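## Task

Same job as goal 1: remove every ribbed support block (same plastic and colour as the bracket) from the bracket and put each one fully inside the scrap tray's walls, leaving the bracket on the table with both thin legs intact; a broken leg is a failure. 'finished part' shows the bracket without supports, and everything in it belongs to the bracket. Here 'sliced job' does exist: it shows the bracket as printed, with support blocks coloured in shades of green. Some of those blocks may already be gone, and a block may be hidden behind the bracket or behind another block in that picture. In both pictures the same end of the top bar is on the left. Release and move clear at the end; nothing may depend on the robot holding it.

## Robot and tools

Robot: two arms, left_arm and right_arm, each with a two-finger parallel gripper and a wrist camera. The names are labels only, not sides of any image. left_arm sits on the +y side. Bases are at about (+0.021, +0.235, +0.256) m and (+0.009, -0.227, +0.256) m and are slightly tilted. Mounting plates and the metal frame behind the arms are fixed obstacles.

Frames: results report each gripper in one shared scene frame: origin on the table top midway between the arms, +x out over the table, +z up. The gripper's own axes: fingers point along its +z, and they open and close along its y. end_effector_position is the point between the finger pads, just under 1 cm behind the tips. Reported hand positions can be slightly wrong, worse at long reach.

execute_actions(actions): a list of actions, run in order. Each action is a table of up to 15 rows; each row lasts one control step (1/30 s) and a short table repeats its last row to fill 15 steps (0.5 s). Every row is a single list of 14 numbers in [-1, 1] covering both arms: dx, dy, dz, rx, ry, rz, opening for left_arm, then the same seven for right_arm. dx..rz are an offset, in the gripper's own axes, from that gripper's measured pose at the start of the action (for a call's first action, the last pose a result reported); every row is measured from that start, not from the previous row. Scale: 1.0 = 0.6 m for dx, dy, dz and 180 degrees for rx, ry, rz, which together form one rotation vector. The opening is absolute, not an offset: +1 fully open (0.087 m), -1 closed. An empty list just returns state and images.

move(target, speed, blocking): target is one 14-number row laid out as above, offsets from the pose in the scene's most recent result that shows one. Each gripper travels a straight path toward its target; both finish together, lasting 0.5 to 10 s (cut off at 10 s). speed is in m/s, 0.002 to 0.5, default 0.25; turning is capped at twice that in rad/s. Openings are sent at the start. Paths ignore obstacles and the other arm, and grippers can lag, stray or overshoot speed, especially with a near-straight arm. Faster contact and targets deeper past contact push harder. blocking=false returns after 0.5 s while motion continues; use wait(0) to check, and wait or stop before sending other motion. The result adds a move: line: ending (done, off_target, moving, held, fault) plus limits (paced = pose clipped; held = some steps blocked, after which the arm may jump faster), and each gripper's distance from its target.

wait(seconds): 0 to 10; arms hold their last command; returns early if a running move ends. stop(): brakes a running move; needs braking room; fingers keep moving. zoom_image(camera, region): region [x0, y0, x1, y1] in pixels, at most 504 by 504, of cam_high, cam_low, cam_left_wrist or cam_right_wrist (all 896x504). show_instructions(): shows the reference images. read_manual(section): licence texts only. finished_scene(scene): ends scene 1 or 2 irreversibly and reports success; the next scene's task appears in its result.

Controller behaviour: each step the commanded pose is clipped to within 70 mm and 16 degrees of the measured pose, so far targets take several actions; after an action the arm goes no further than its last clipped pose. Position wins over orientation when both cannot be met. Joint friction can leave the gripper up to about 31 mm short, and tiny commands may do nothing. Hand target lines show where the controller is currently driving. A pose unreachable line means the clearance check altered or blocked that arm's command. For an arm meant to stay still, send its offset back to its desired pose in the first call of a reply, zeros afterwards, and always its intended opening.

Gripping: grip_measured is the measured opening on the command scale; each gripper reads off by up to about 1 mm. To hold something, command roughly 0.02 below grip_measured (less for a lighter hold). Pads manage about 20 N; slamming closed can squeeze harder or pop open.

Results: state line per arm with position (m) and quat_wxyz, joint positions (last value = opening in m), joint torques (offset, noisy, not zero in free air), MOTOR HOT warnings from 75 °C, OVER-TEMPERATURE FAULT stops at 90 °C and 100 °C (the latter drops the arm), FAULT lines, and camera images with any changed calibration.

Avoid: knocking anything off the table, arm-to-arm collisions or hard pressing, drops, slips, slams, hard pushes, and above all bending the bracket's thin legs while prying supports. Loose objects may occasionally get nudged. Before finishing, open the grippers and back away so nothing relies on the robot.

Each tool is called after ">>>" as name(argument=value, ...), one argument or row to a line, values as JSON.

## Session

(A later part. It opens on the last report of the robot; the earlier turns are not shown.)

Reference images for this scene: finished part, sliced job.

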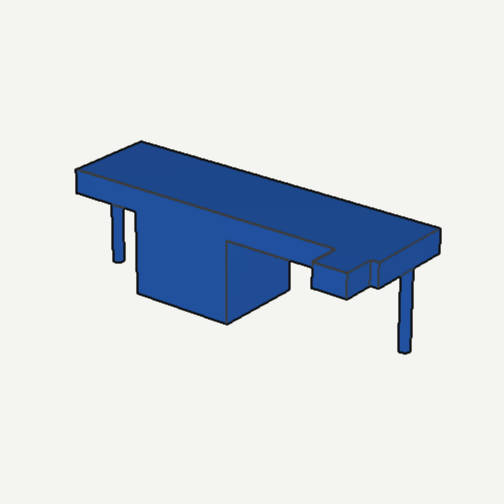

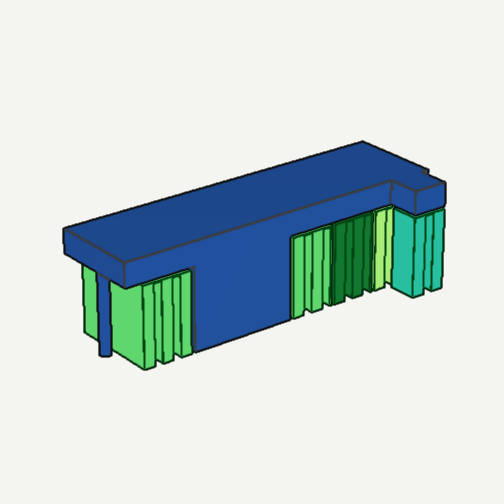

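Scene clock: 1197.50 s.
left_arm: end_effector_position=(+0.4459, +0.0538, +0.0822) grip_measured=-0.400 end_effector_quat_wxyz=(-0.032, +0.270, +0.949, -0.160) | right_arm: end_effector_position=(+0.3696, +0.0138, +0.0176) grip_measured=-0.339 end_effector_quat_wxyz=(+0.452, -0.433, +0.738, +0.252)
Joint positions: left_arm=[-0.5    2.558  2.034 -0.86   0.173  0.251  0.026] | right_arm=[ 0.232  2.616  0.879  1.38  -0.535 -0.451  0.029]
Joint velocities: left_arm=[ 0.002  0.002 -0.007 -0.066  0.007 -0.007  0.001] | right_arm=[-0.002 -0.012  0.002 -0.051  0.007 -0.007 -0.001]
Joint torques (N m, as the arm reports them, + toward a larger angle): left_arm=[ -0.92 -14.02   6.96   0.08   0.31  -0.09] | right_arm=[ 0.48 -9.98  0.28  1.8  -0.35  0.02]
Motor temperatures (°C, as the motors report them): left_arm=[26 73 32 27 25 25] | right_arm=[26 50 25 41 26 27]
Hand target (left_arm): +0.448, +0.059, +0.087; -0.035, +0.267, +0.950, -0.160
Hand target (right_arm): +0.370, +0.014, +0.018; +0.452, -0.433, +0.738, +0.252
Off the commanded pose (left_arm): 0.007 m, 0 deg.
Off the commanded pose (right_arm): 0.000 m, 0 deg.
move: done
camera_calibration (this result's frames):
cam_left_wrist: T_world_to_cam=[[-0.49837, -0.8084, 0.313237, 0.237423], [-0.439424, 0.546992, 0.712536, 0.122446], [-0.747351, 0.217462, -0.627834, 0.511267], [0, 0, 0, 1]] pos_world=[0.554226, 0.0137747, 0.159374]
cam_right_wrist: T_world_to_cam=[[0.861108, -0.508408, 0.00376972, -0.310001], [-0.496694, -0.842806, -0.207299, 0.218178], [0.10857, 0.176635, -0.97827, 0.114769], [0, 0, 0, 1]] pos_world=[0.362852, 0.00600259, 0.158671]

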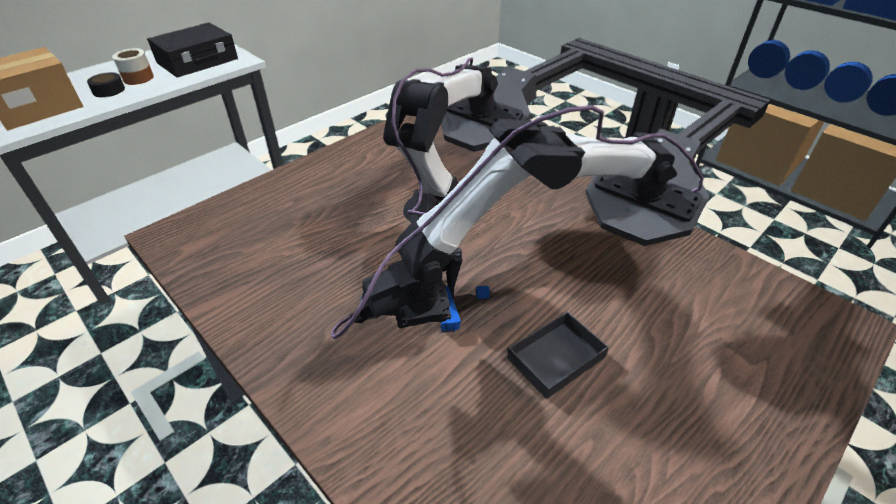

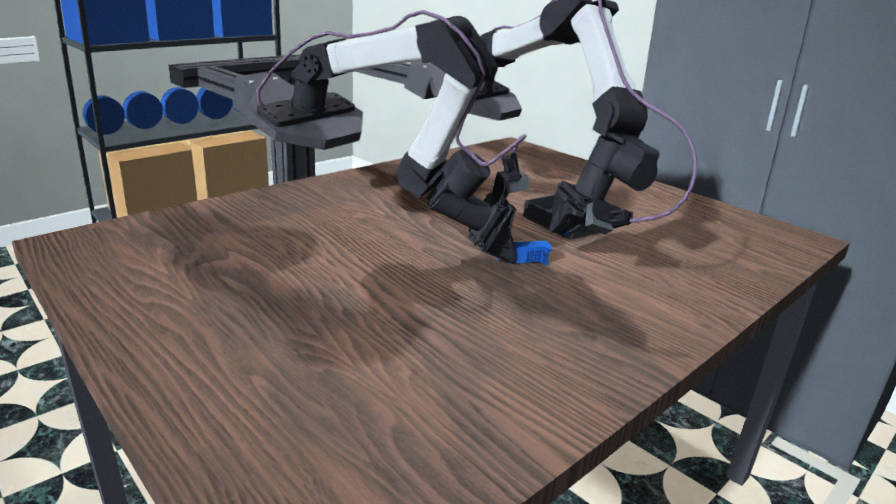

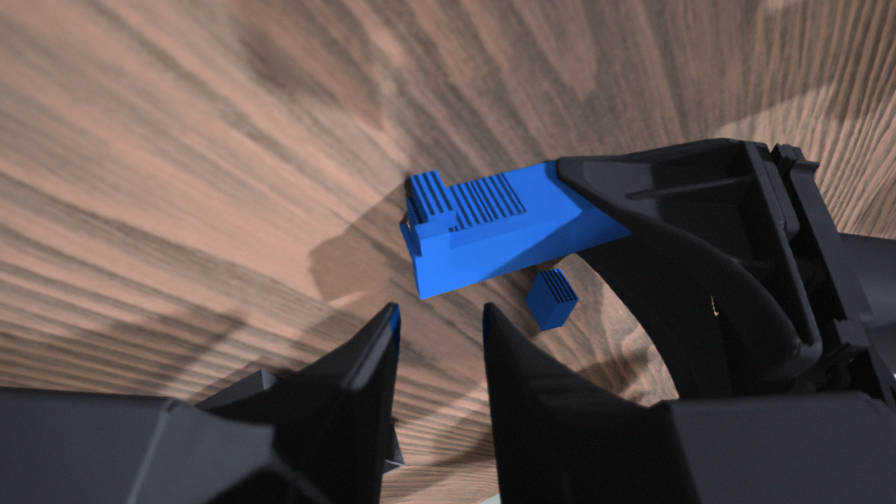

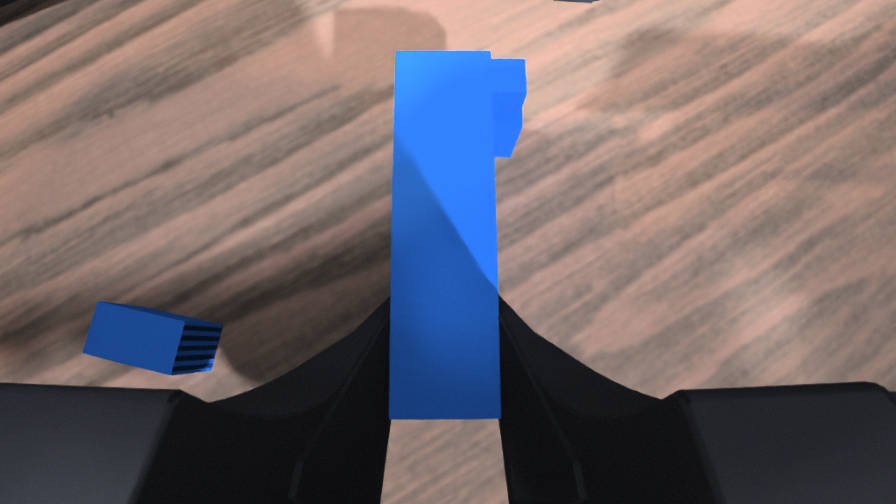

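>>> move(
  target=[0.310,-0.0353,-0.151,0.0241,-0.135,-0.4768,-0.10,0,0,0,0,0,0,-0.38],
  speed=0.3,
)

Scene clock: 1207.50 s.
left_arm: end_effector_position=(+0.2980, +0.1596, +0.1734) grip_measured=-0.100 end_effector_quat_wxyz=(+0.037, -0.472, +0.863, -0.178) | right_arm: end_effector_position=(+0.3696, +0.0138, +0.0176) grip_measured=-0.339 end_effector_quat_wxyz=(+0.452, -0.433, +0.738, +0.252)
Joint positions: left_arm=[-0.183  1.509  0.54  -0.087  0.211 -1.013  0.039] | right_arm=[ 0.232  2.616  0.879  1.38  -0.535 -0.451  0.029]
Joint velocities: left_arm=[-0.002 -0.002 -0.017  0.022  0.066 -0.051 -0.   ] | right_arm=[-0.002 -0.002  0.012 -0.051  0.022 -0.037 -0.001]
Joint torques (N m, as the arm reports them, + toward a larger angle): left_arm=[ 1.06 -6.92  2.17  0.97  0.04 -0.22] | right_arm=[ 0.41 -9.96  0.33  1.8  -0.36  0.03]
Motor temperatures (°C, as the motors report them): left_arm=[25 74 32 27 25 25] | right_arm=[26 50 25 41 26 27]
Hand target (left_arm): +0.294, +0.163, +0.173; +0.042, -0.481, +0.858, -0.175
Hand target (right_arm): +0.370, +0.014, +0.018; +0.452, -0.433, +0.738, +0.252
Off the commanded pose (left_arm): 0.009 m, 1 deg.
Off the commanded pose (right_arm): 0.000 m, 0 deg.
MOTOR HOT: a motor of the left arm reached 75 °C. Now the hottest motor of the left arm, joint 2 (shoulder), reports 74 °C. The controller's stop level is 90 °C. To cool a motor, set the load down, stop pushing, or move to a pose that needs little force.
move: done
camera_calibration (this result's frames):
cam_left_wrist: T_world_to_cam=[[0.805624, -0.488764, 0.334783, -0.222667], [-0.525003, -0.327188, 0.785697, 0.086975], [-0.274483, -0.808739, -0.520193, 0.439214], [0, 0, 0, 1]] pos_world=[0.345605, 0.274835, 0.234685]
cam_right_wrist: T_world_to_cam=[[0.861108, -0.508408, 0.00376972, -0.310001], [-0.496694, -0.842806, -0.207299, 0.218178], [0.10857, 0.176635, -0.97827, 0.114769], [0, 0, 0, 1]] pos_world=[0.362852, 0.00600259, 0.158671]

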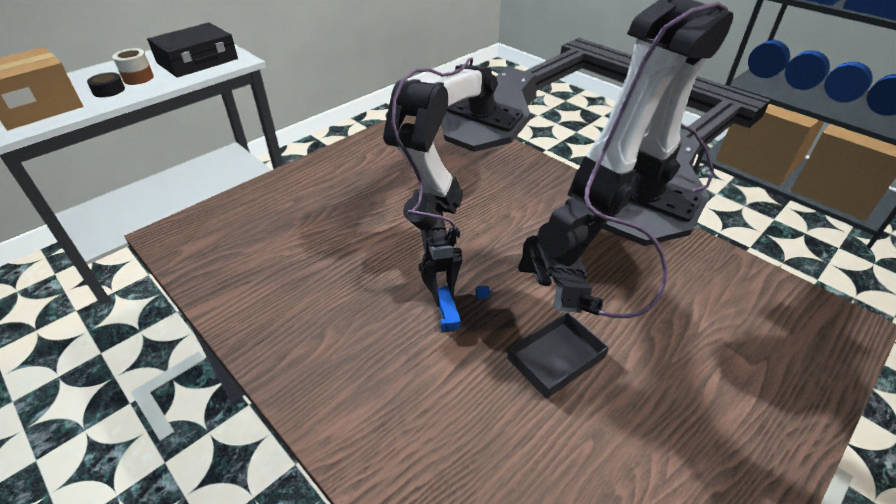

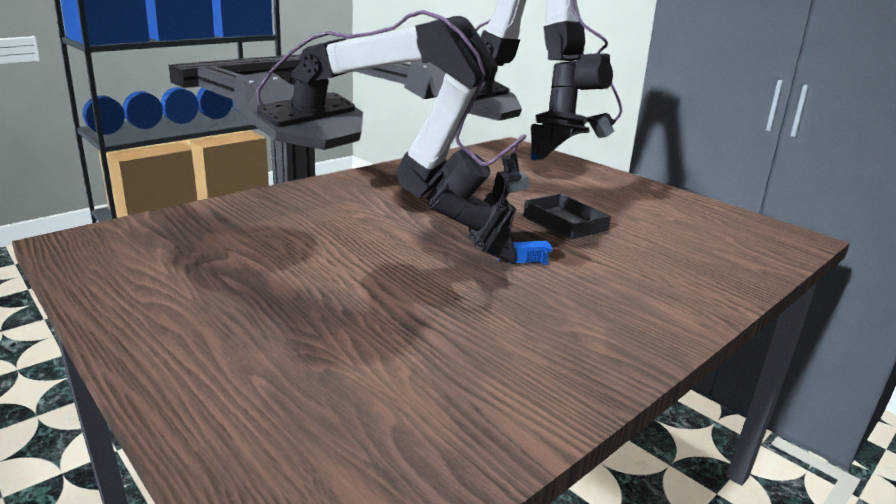

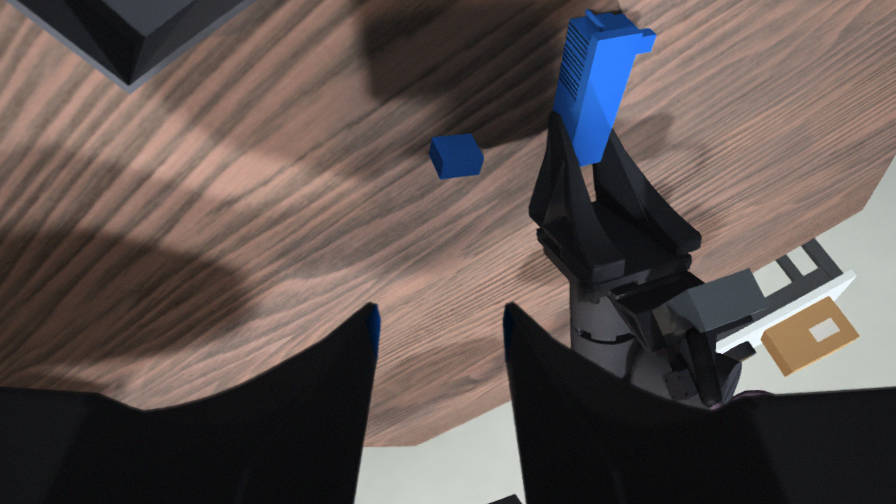

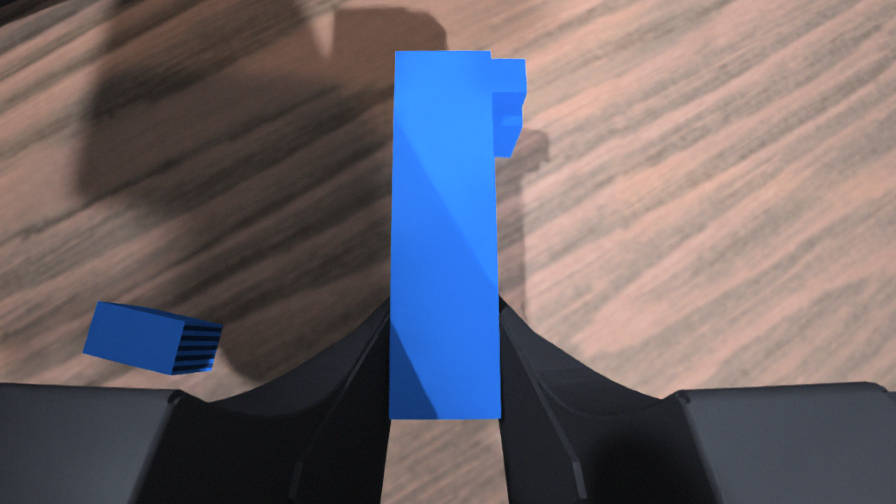

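>>> zoom_image(
  camera="cam_left_wrist",
  region=[520, 0, 680, 170],
)

>>> show_instructions(
)

Region (520, 0, 680, 170) of cam_left_wrist's 896x504 image, scaled by 2.965, with more detail than that image has; it fills the left 474 columns of this view, and the rest is white.

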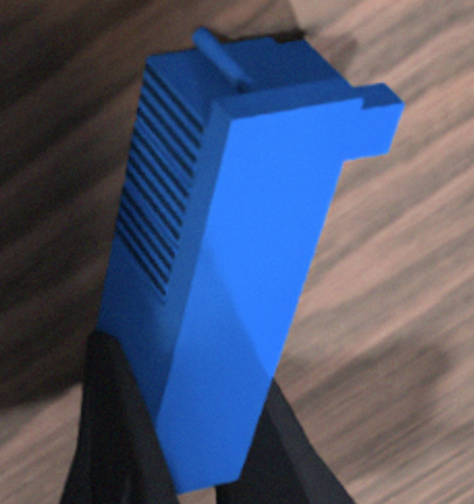

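Reference images for this scene: finished part, sliced job.

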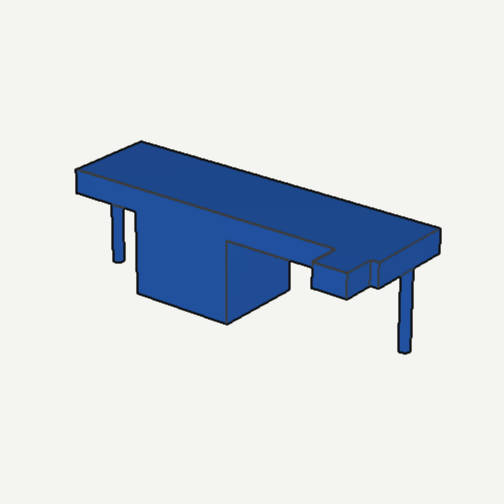

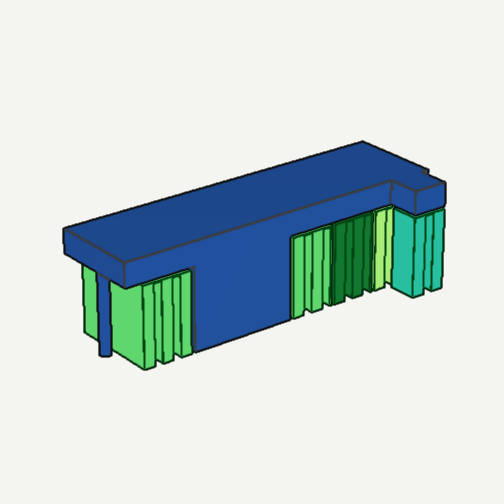

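>>> wait(
  seconds=10,
)

Scene clock: 1265.37 s.
left_arm: end_effector_position=(+0.2984, +0.1597, +0.1734) grip_measured=-0.100 end_effector_quat_wxyz=(+0.038, -0.473, +0.862, -0.178) | right_arm: end_effector_position=(+0.3696, +0.0138, +0.0176) grip_measured=-0.339 end_effector_quat_wxyz=(+0.452, -0.433, +0.738, +0.252)
Joint positions: left_arm=[-0.183  1.509  0.54  -0.086  0.211 -1.016  0.039] | right_arm=[ 0.232  2.616  0.879  1.38  -0.535 -0.451  0.029]
Joint velocities: left_arm=[ 0.002 -0.002  0.002  0.037 -0.022  0.022  0.   ] | right_arm=[-0.002  0.007 -0.007  0.037 -0.037  0.037 -0.002]
Joint torques (N m, as the arm reports them, + toward a larger angle): left_arm=[ 1.05 -6.84  2.07  0.94  0.05 -0.2 ] | right_arm=[ 0.54 -9.94  0.14  1.8  -0.34  0.04]
Motor temperatures (°C, as the motors report them): left_arm=[25 57 30 28 25 25] | right_arm=[26 50 25 42 26 27]
Hand target (left_arm): +0.294, +0.163, +0.173; +0.042, -0.481, +0.858, -0.174
Hand target (right_arm): +0.370, +0.014, +0.018; +0.452, -0.433, +0.738, +0.252
Off the commanded pose (left_arm): 0.009 m, 1 deg.
Off the commanded pose (right_arm): 0.000 m, 0 deg.
MOTOR HOT: cleared. Now the hottest motor of the left arm, joint 2 (shoulder), reports 57 °C.
wait: 10.00 s; at rest from the start
camera_calibration (this result's frames):
cam_left_wrist: T_world_to_cam=[[0.806832, -0.486588, 0.335044, -0.223691], [-0.524415, -0.328729, 0.785446, 0.0872947], [-0.27205, -0.809425, -0.520403, 0.438803], [0, 0, 0, 1]] pos_world=[0.345636, 0.275029, 0.234735]
cam_right_wrist: T_world_to_cam=[[0.861108, -0.508408, 0.00376972, -0.310001], [-0.496694, -0.842806, -0.207299, 0.218178], [0.10857, 0.176635, -0.97827, 0.114769], [0, 0, 0, 1]] pos_world=[0.362852, 0.00600259, 0.158671]

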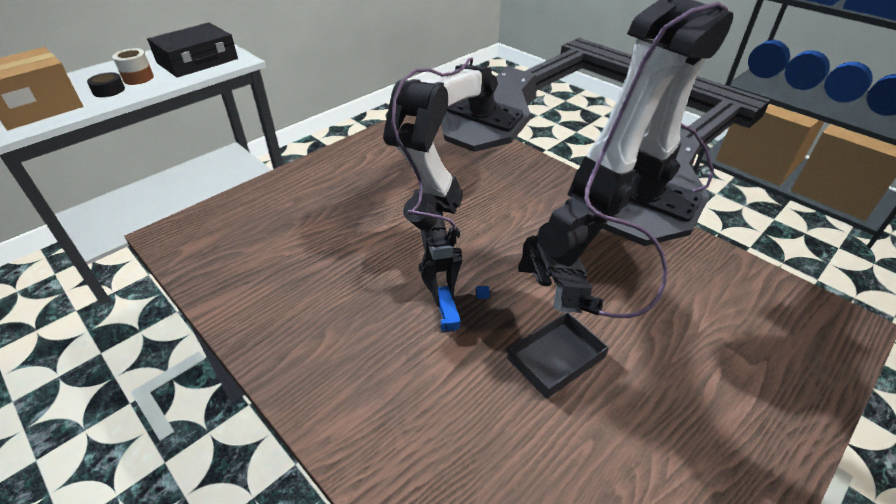

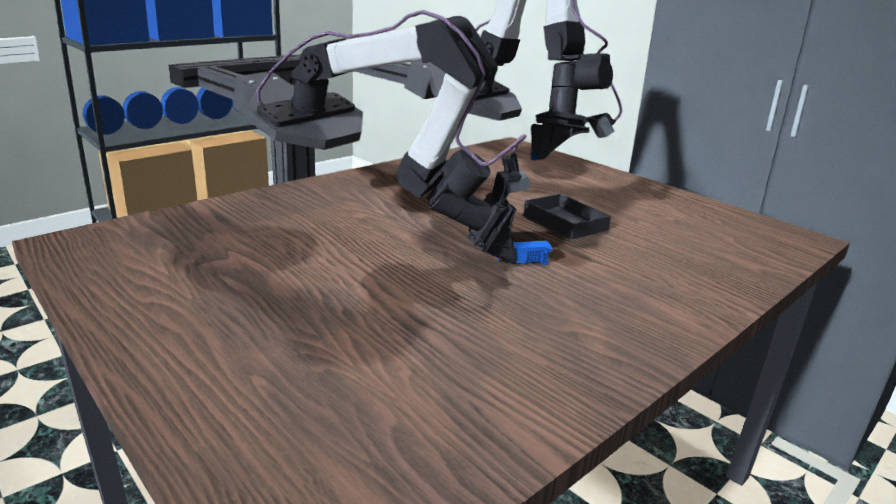

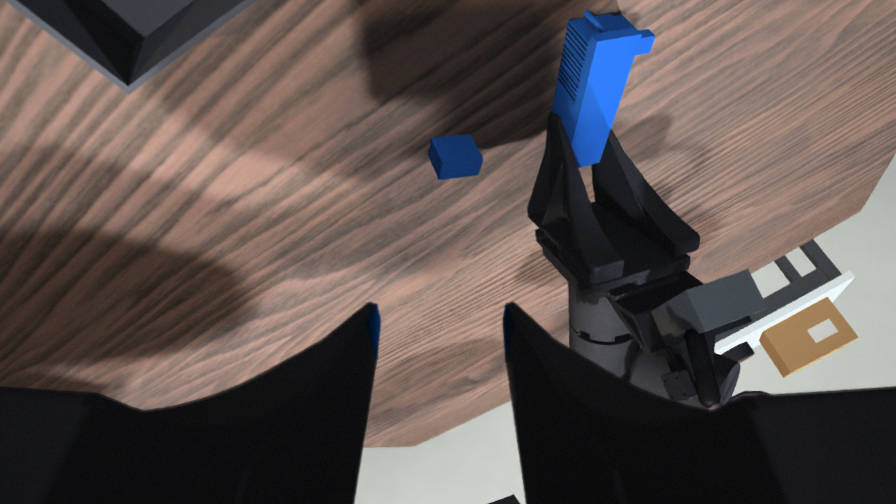

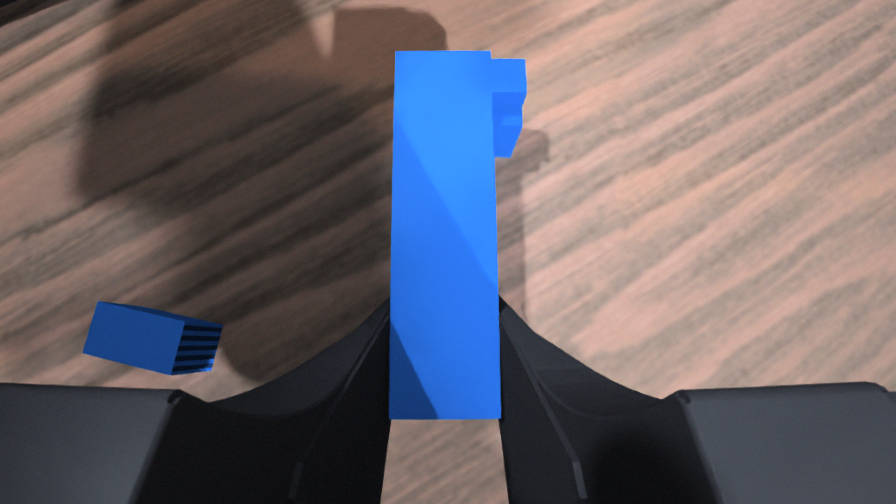

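>>> move(
  target=[0.0537,-0.158,0.2325,0.0011,-0.0143,-0.0488,-0.03,0,0,0,0,0,0,-0.38],
  speed=0.2,
)

Scene clock: 1285.13 s.
left_arm: end_effector_position=(+0.3841, +0.0488, +0.0843) grip_measured=-0.030 end_effector_quat_wxyz=(+0.041, -0.541, +0.822, -0.175) | right_arm: end_effector_position=(+0.3696, +0.0138, +0.0176) grip_measured=-0.339 end_effector_quat_wxyz=(+0.452, -0.433, +0.738, +0.252)
Joint positions: left_arm=[-0.498  2.118  0.931  0.181  0.016 -1.444  0.042] | right_arm=[ 0.232  2.616  0.879  1.38  -0.535 -0.451  0.029]
Joint velocities: left_arm=[ 0.012 -0.007 -0.002  0.007  0.051 -0.037  0.001] | right_arm=[-0.002 -0.002 -0.012 -0.007  0.022  0.037 -0.001]
Joint torques (N m, as the arm reports them, + toward a larger angle): left_arm=[-1.75 -7.28  5.06  1.02 -0.02 -0.22] | right_arm=[ 0.51 -9.93  0.2   1.79 -0.37  0.03]
Motor temperatures (°C, as the motors report them): left_arm=[25 54 30 28 25 25] | right_arm=[26 50 25 42 26 27]
Hand target (left_arm): +0.387, +0.045, +0.078; +0.043, -0.543, +0.821, -0.174
Hand target (right_arm): +0.370, +0.014, +0.018; +0.452, -0.433, +0.738, +0.252
Off the commanded pose (left_arm): 0.008 m, 1 deg.
Off the commanded pose (right_arm): 0.000 m, 0 deg.
move: done
camera_calibration (this result's frames):
cam_left_wrist: T_world_to_cam=[[0.878644, -0.351097, 0.323599, -0.350193], [-0.452548, -0.396216, 0.798883, 0.140311], [-0.15227, -0.848377, -0.507021, 0.280787], [0, 0, 0, 1]] pos_world=[0.413948, 0.170855, 0.143595]
cam_right_wrist: T_world_to_cam=[[0.861108, -0.508408, 0.00376972, -0.310001], [-0.496694, -0.842806, -0.207299, 0.218178], [0.10857, 0.176635, -0.97827, 0.114769], [0, 0, 0, 1]] pos_world=[0.362852, 0.00600259, 0.158671]

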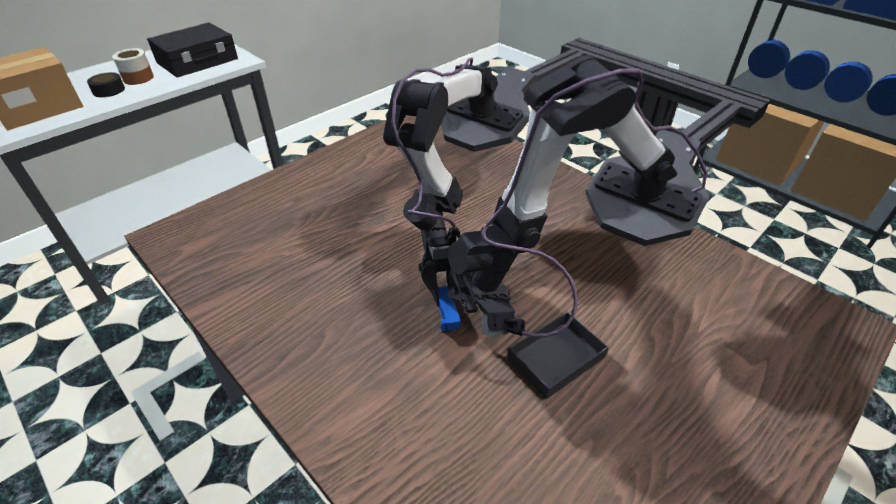

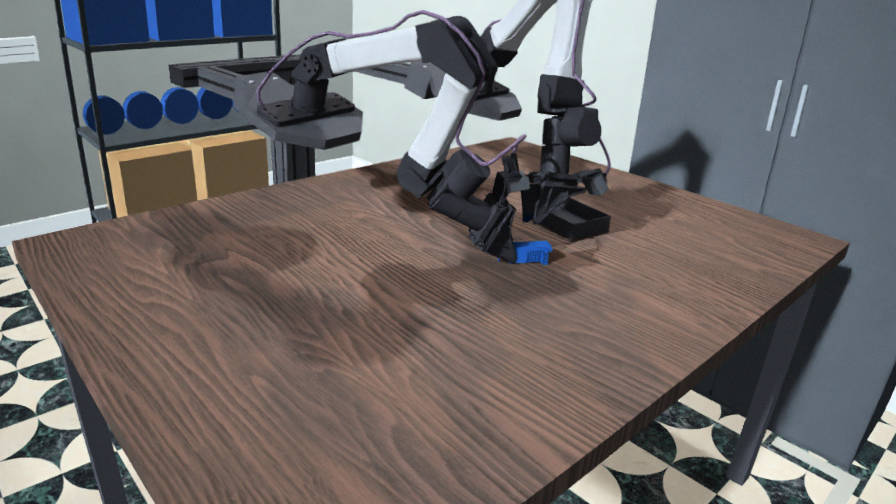

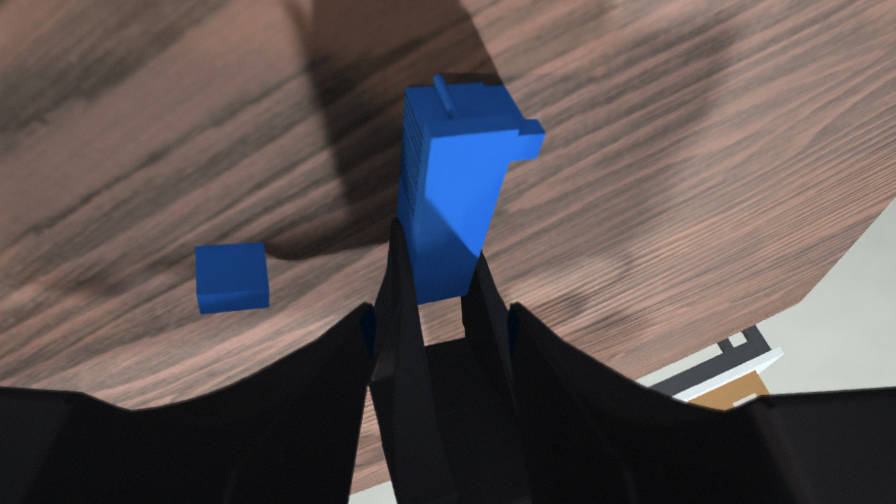

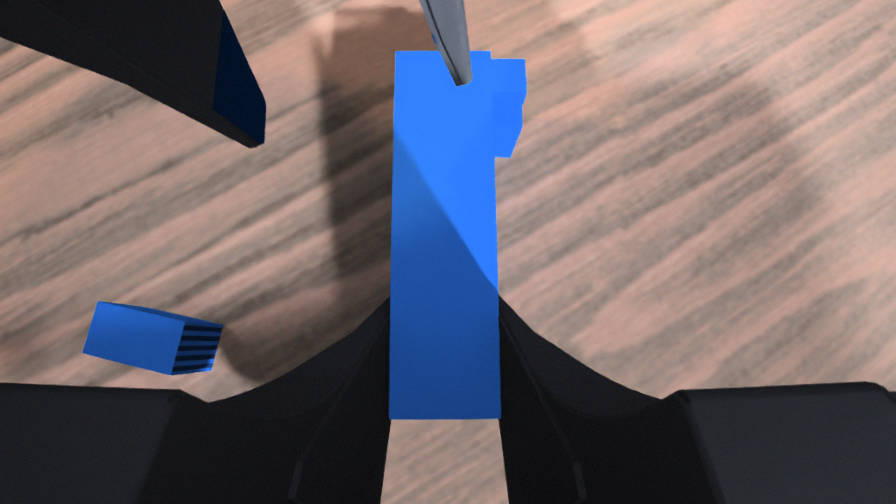

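>>> move(
  target=[-0.004,-0.012,0.058,0,0,0,-0.03,0,0,0,0,0,0,-0.38],
  speed=0.06,
)

Scene clock: 1290.00 s.
left_arm: end_effector_position=(+0.3967, +0.0414, +0.0604) grip_measured=-0.030 end_effector_quat_wxyz=(+0.040, -0.542, +0.821, -0.173) | right_arm: end_effector_position=(+0.3696, +0.0138, +0.0176) grip_measured=-0.339 end_effector_quat_wxyz=(+0.452, -0.433, +0.738, +0.252)
Joint positions: left_arm=[-0.498  2.229  1.023  0.197  0.015 -1.446  0.042] | right_arm=[ 0.232  2.616  0.879  1.38  -0.535 -0.451  0.029]
Joint velocities: left_arm=[ 0.002  0.002 -0.017 -0.007 -0.037 -0.007 -0.001] | right_arm=[ 0.012  0.002  0.007 -0.007  0.022 -0.007 -0.001]
Joint torques (N m, as the arm reports them, + toward a larger angle): left_arm=[-1.11 -7.76  4.94  1.03  0.1  -0.1 ] | right_arm=[  0.57 -10.     0.25   1.81  -0.36   0.03]
Motor temperatures (°C, as the motors report them): left_arm=[25 54 30 28 25 25] | right_arm=[26 50 25 42 26 27]
Hand target (left_arm): +0.400, +0.040, +0.054; +0.041, -0.541, +0.822, -0.175
Hand target (right_arm): +0.370, +0.014, +0.018; +0.452, -0.433, +0.738, +0.252
Off the commanded pose (left_arm): 0.008 m, 0 deg.
Off the commanded pose (right_arm): 0.000 m, 0 deg.
move: done
camera_calibration (this result's frames):
cam_left_wrist: T_world_to_cam=[[0.880476, -0.349822, 0.319979, -0.356663], [-0.448938, -0.398294, 0.799885, 0.160735], [-0.152372, -0.847931, -0.507737, 0.264317], [0, 0, 0, 1]] pos_world=[0.426468, 0.163374, 0.119759]
cam_right_wrist: T_world_to_cam=[[0.861108, -0.508408, 0.00376972, -0.310001], [-0.496694, -0.842806, -0.207299, 0.218178], [0.10857, 0.176635, -0.97827, 0.114769], [0, 0, 0, 1]] pos_world=[0.362852, 0.00600259, 0.158671]

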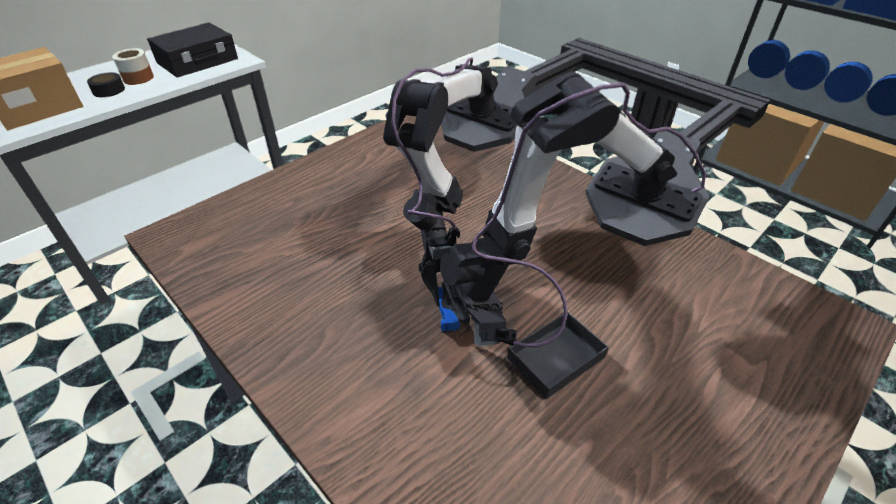

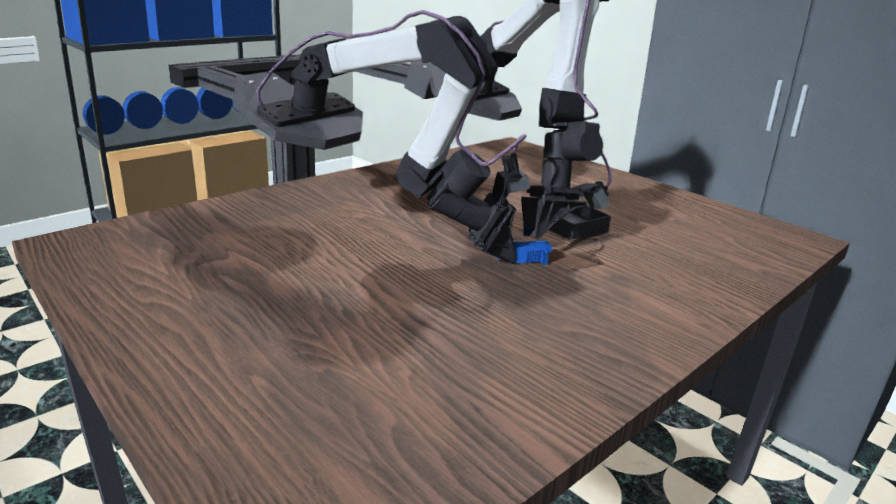

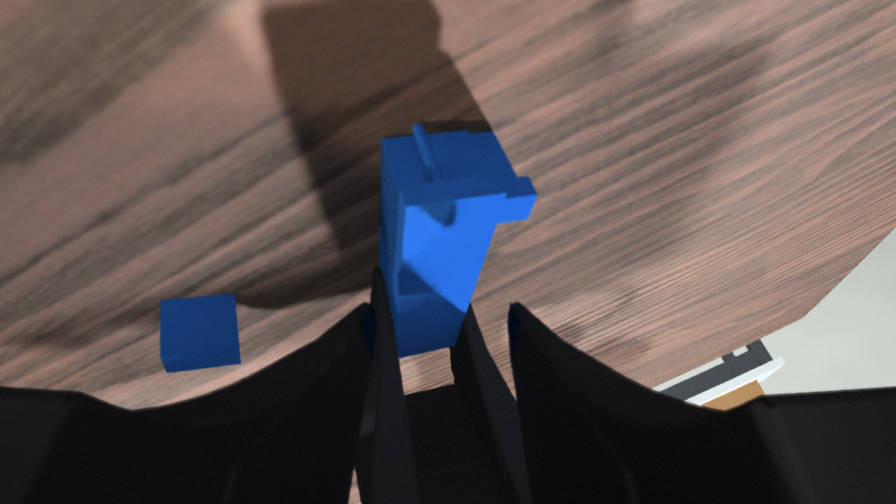

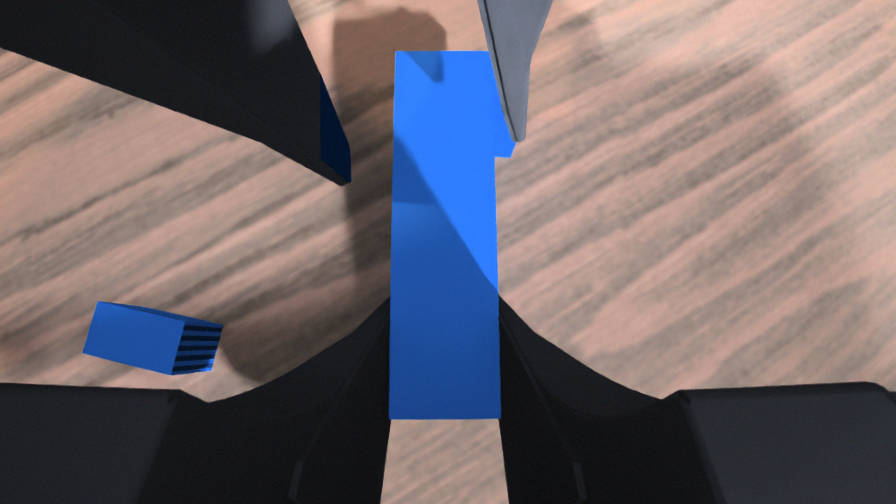

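>>> move(
  target=[-0.005,0.010,0.035,0,0,0,-0.03,0,0,0,0,0,0,-0.38],
  speed=0.04,
)

Scene clock: 1296.33 s.
left_arm: end_effector_position=(+0.3946, +0.0397, +0.0456) grip_measured=-0.030 end_effector_quat_wxyz=(+0.040, -0.541, +0.822, -0.173) | right_arm: end_effector_position=(+0.3696, +0.0138, +0.0176) grip_measured=-0.339 end_effector_quat_wxyz=(+0.452, -0.433, +0.738, +0.252)
Joint positions: left_arm=[-0.498  2.283  1.036  0.236  0.015 -1.443  0.042] | right_arm=[ 0.232  2.616  0.879  1.38  -0.535 -0.451  0.029]
Joint velocities: left_arm=[-0.007 -0.002 -0.012 -0.051 -0.051  0.022 -0.001] | right_arm=[-0.007  0.017 -0.012  0.007  0.037  0.022  0.001]
Joint torques (N m, as the arm reports them, + toward a larger angle): left_arm=[-0.41 -7.97  4.66  1.05  0.1  -0.11] | right_arm=[ 0.47 -9.95  0.23  1.8  -0.36  0.03]
Motor temperatures (°C, as the motors report them): left_arm=[25 54 30 28 25 25] | right_arm=[26 50 25 42 26 27]
Hand target (left_arm): +0.398, +0.041, +0.038; +0.040, -0.542, +0.821, -0.173
Hand target (right_arm): +0.370, +0.014, +0.018; +0.452, -0.433, +0.738, +0.252
Off the commanded pose (left_arm): 0.008 m, 0 deg.
Off the commanded pose (right_arm): 0.000 m, 0 deg.
move: done
camera_calibration (this result's frames):
cam_left_wrist: T_world_to_cam=[[0.879772, -0.352582, 0.318884, -0.350214], [-0.449387, -0.397966, 0.799797, 0.171174], [-0.155089, -0.846941, -0.508565, 0.256118], [0, 0, 0, 1]] pos_world=[0.424752, 0.16156, 0.105026]
cam_right_wrist: T_world_to_cam=[[0.861108, -0.508408, 0.00376972, -0.310001], [-0.496694, -0.842806, -0.207299, 0.218178], [0.10857, 0.176635, -0.97827, 0.114769], [0, 0, 0, 1]] pos_world=[0.362852, 0.00600259, 0.158671]

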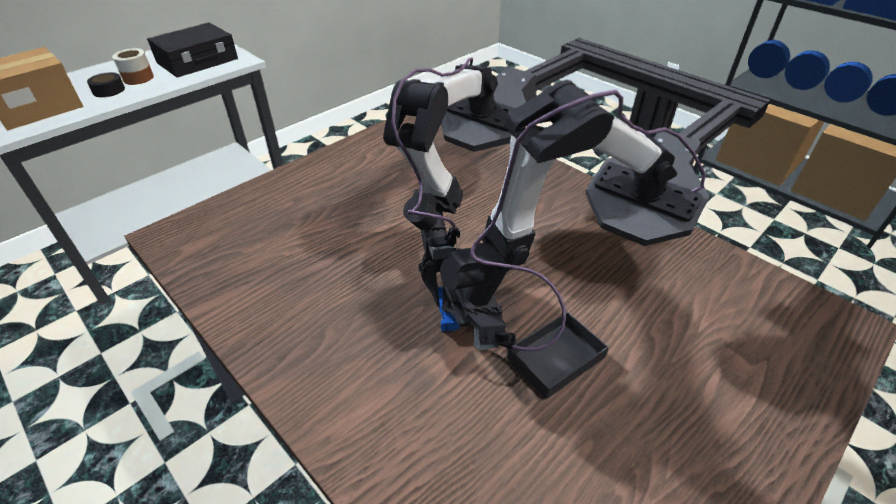

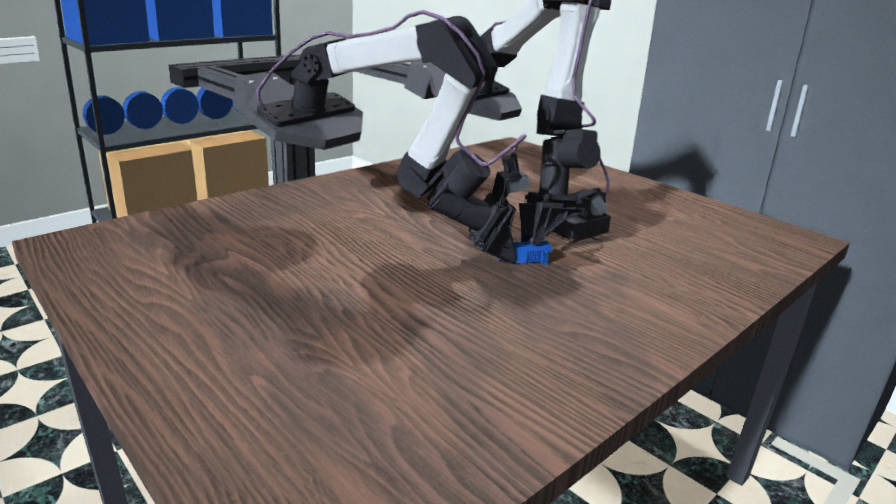

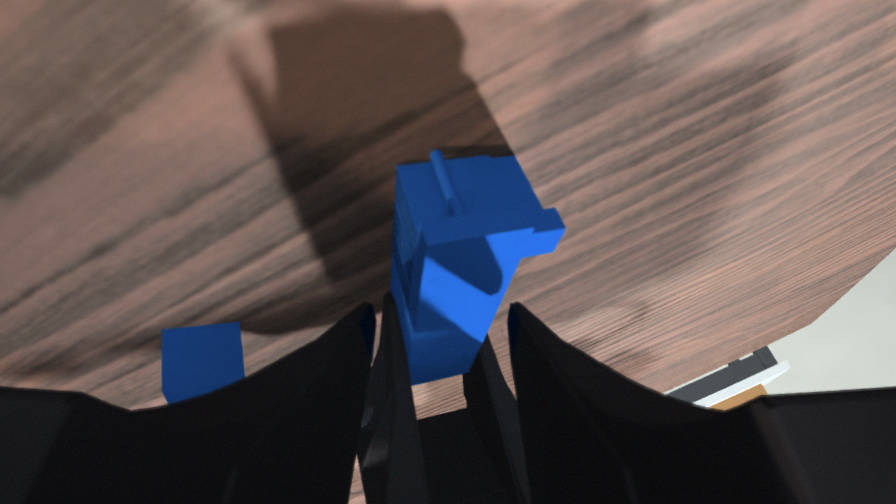

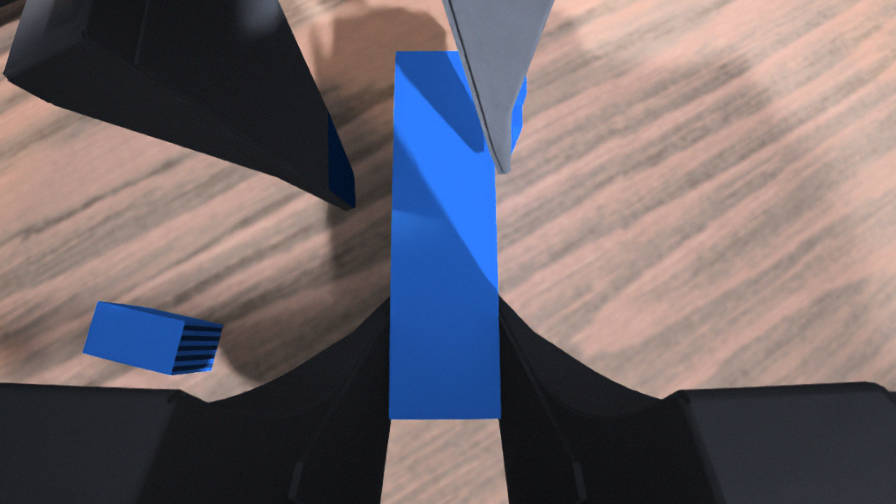

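>>> move(
  target=[-0.012,-0.013,0.0,0,0,0,-0.03,0,0,0,0,0,0,-0.38],
  speed=0.03,
)

Scene clock: 1301.70 s.
left_arm: end_effector_position=(+0.4006, +0.0405, +0.0469) grip_measured=-0.030 end_effector_quat_wxyz=(+0.043, -0.539, +0.823, -0.175) | right_arm: end_effector_position=(+0.3696, +0.0138, +0.0176) grip_measured=-0.339 end_effector_quat_wxyz=(+0.452, -0.433, +0.738, +0.252)
Joint positions: left_arm=[-0.493  2.283  1.052  0.228  0.015 -1.435  0.042] | right_arm=[ 0.232  2.616  0.879  1.38  -0.535 -0.451  0.029]
Joint velocities: left_arm=[ 0.002 -0.002  0.007 -0.022 -0.11   0.022 -0.001] | right_arm=[ 0.012 -0.007 -0.012  0.037 -0.066  0.037 -0.001]
Joint torques (N m, as the arm reports them, + toward a larger angle): left_arm=[-0.19 -9.93  4.64  0.74  0.14 -0.07] | right_arm=[ 0.51 -9.97  0.34  1.8  -0.33  0.03]
Motor temperatures (°C, as the motors report them): left_arm=[25 54 31 29 25 25] | right_arm=[26 50 25 42 26 27]
Hand target (left_arm): +0.404, +0.044, +0.047; +0.040, -0.541, +0.822, -0.173
Hand target (right_arm): +0.370, +0.014, +0.018; +0.452, -0.433, +0.738, +0.252
Off the commanded pose (left_arm): 0.005 m, 1 deg.
Off the commanded pose (right_arm): 0.000 m, 0 deg.
move: done
camera_calibration (this result's frames):
cam_left_wrist: T_world_to_cam=[[0.876203, -0.354723, 0.326251, -0.354488], [-0.457273, -0.39809, 0.795252, 0.176505], [-0.152217, -0.845988, -0.511013, 0.257342], [0, 0, 0, 1]] pos_world=[0.430486, 0.162228, 0.106791]
cam_right_wrist: T_world_to_cam=[[0.861108, -0.508408, 0.00376972, -0.310001], [-0.496694, -0.842806, -0.207299, 0.218178], [0.10857, 0.176635, -0.97827, 0.114769], [0, 0, 0, 1]] pos_world=[0.362852, 0.00600259, 0.158671]

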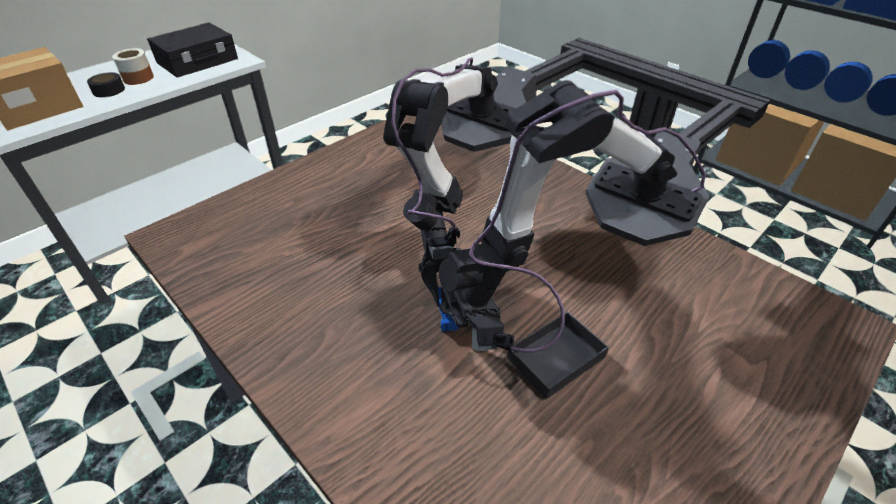

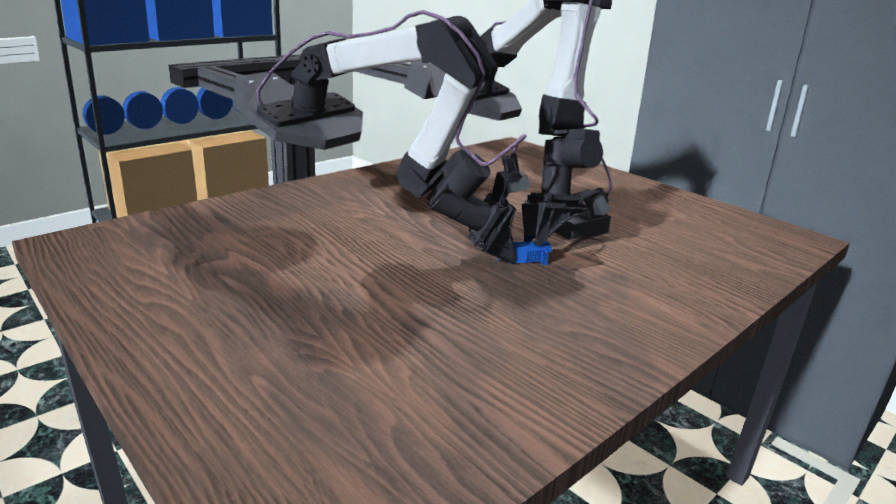

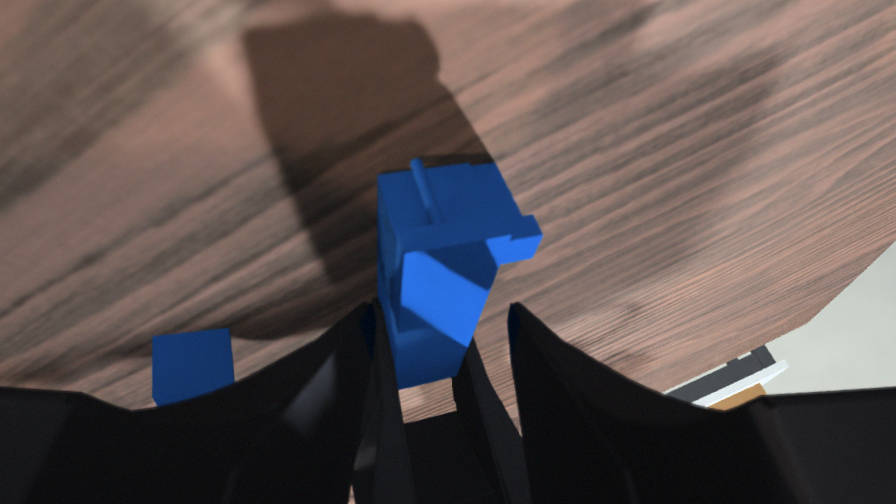

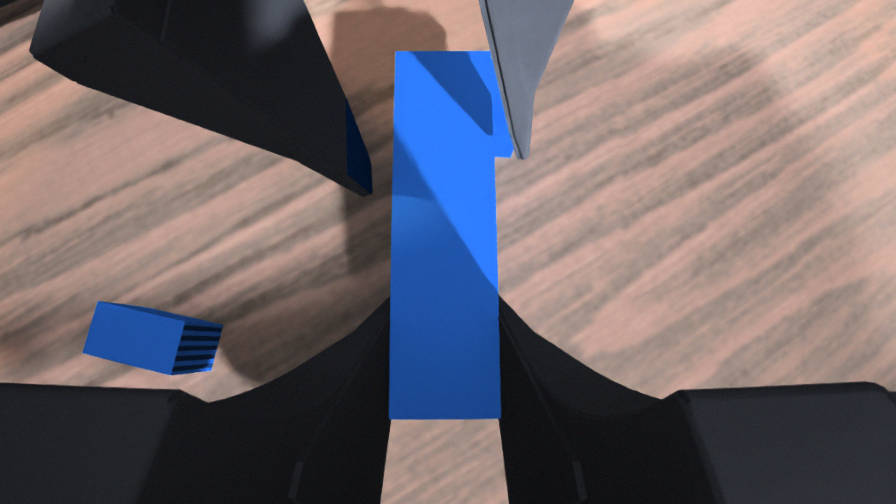

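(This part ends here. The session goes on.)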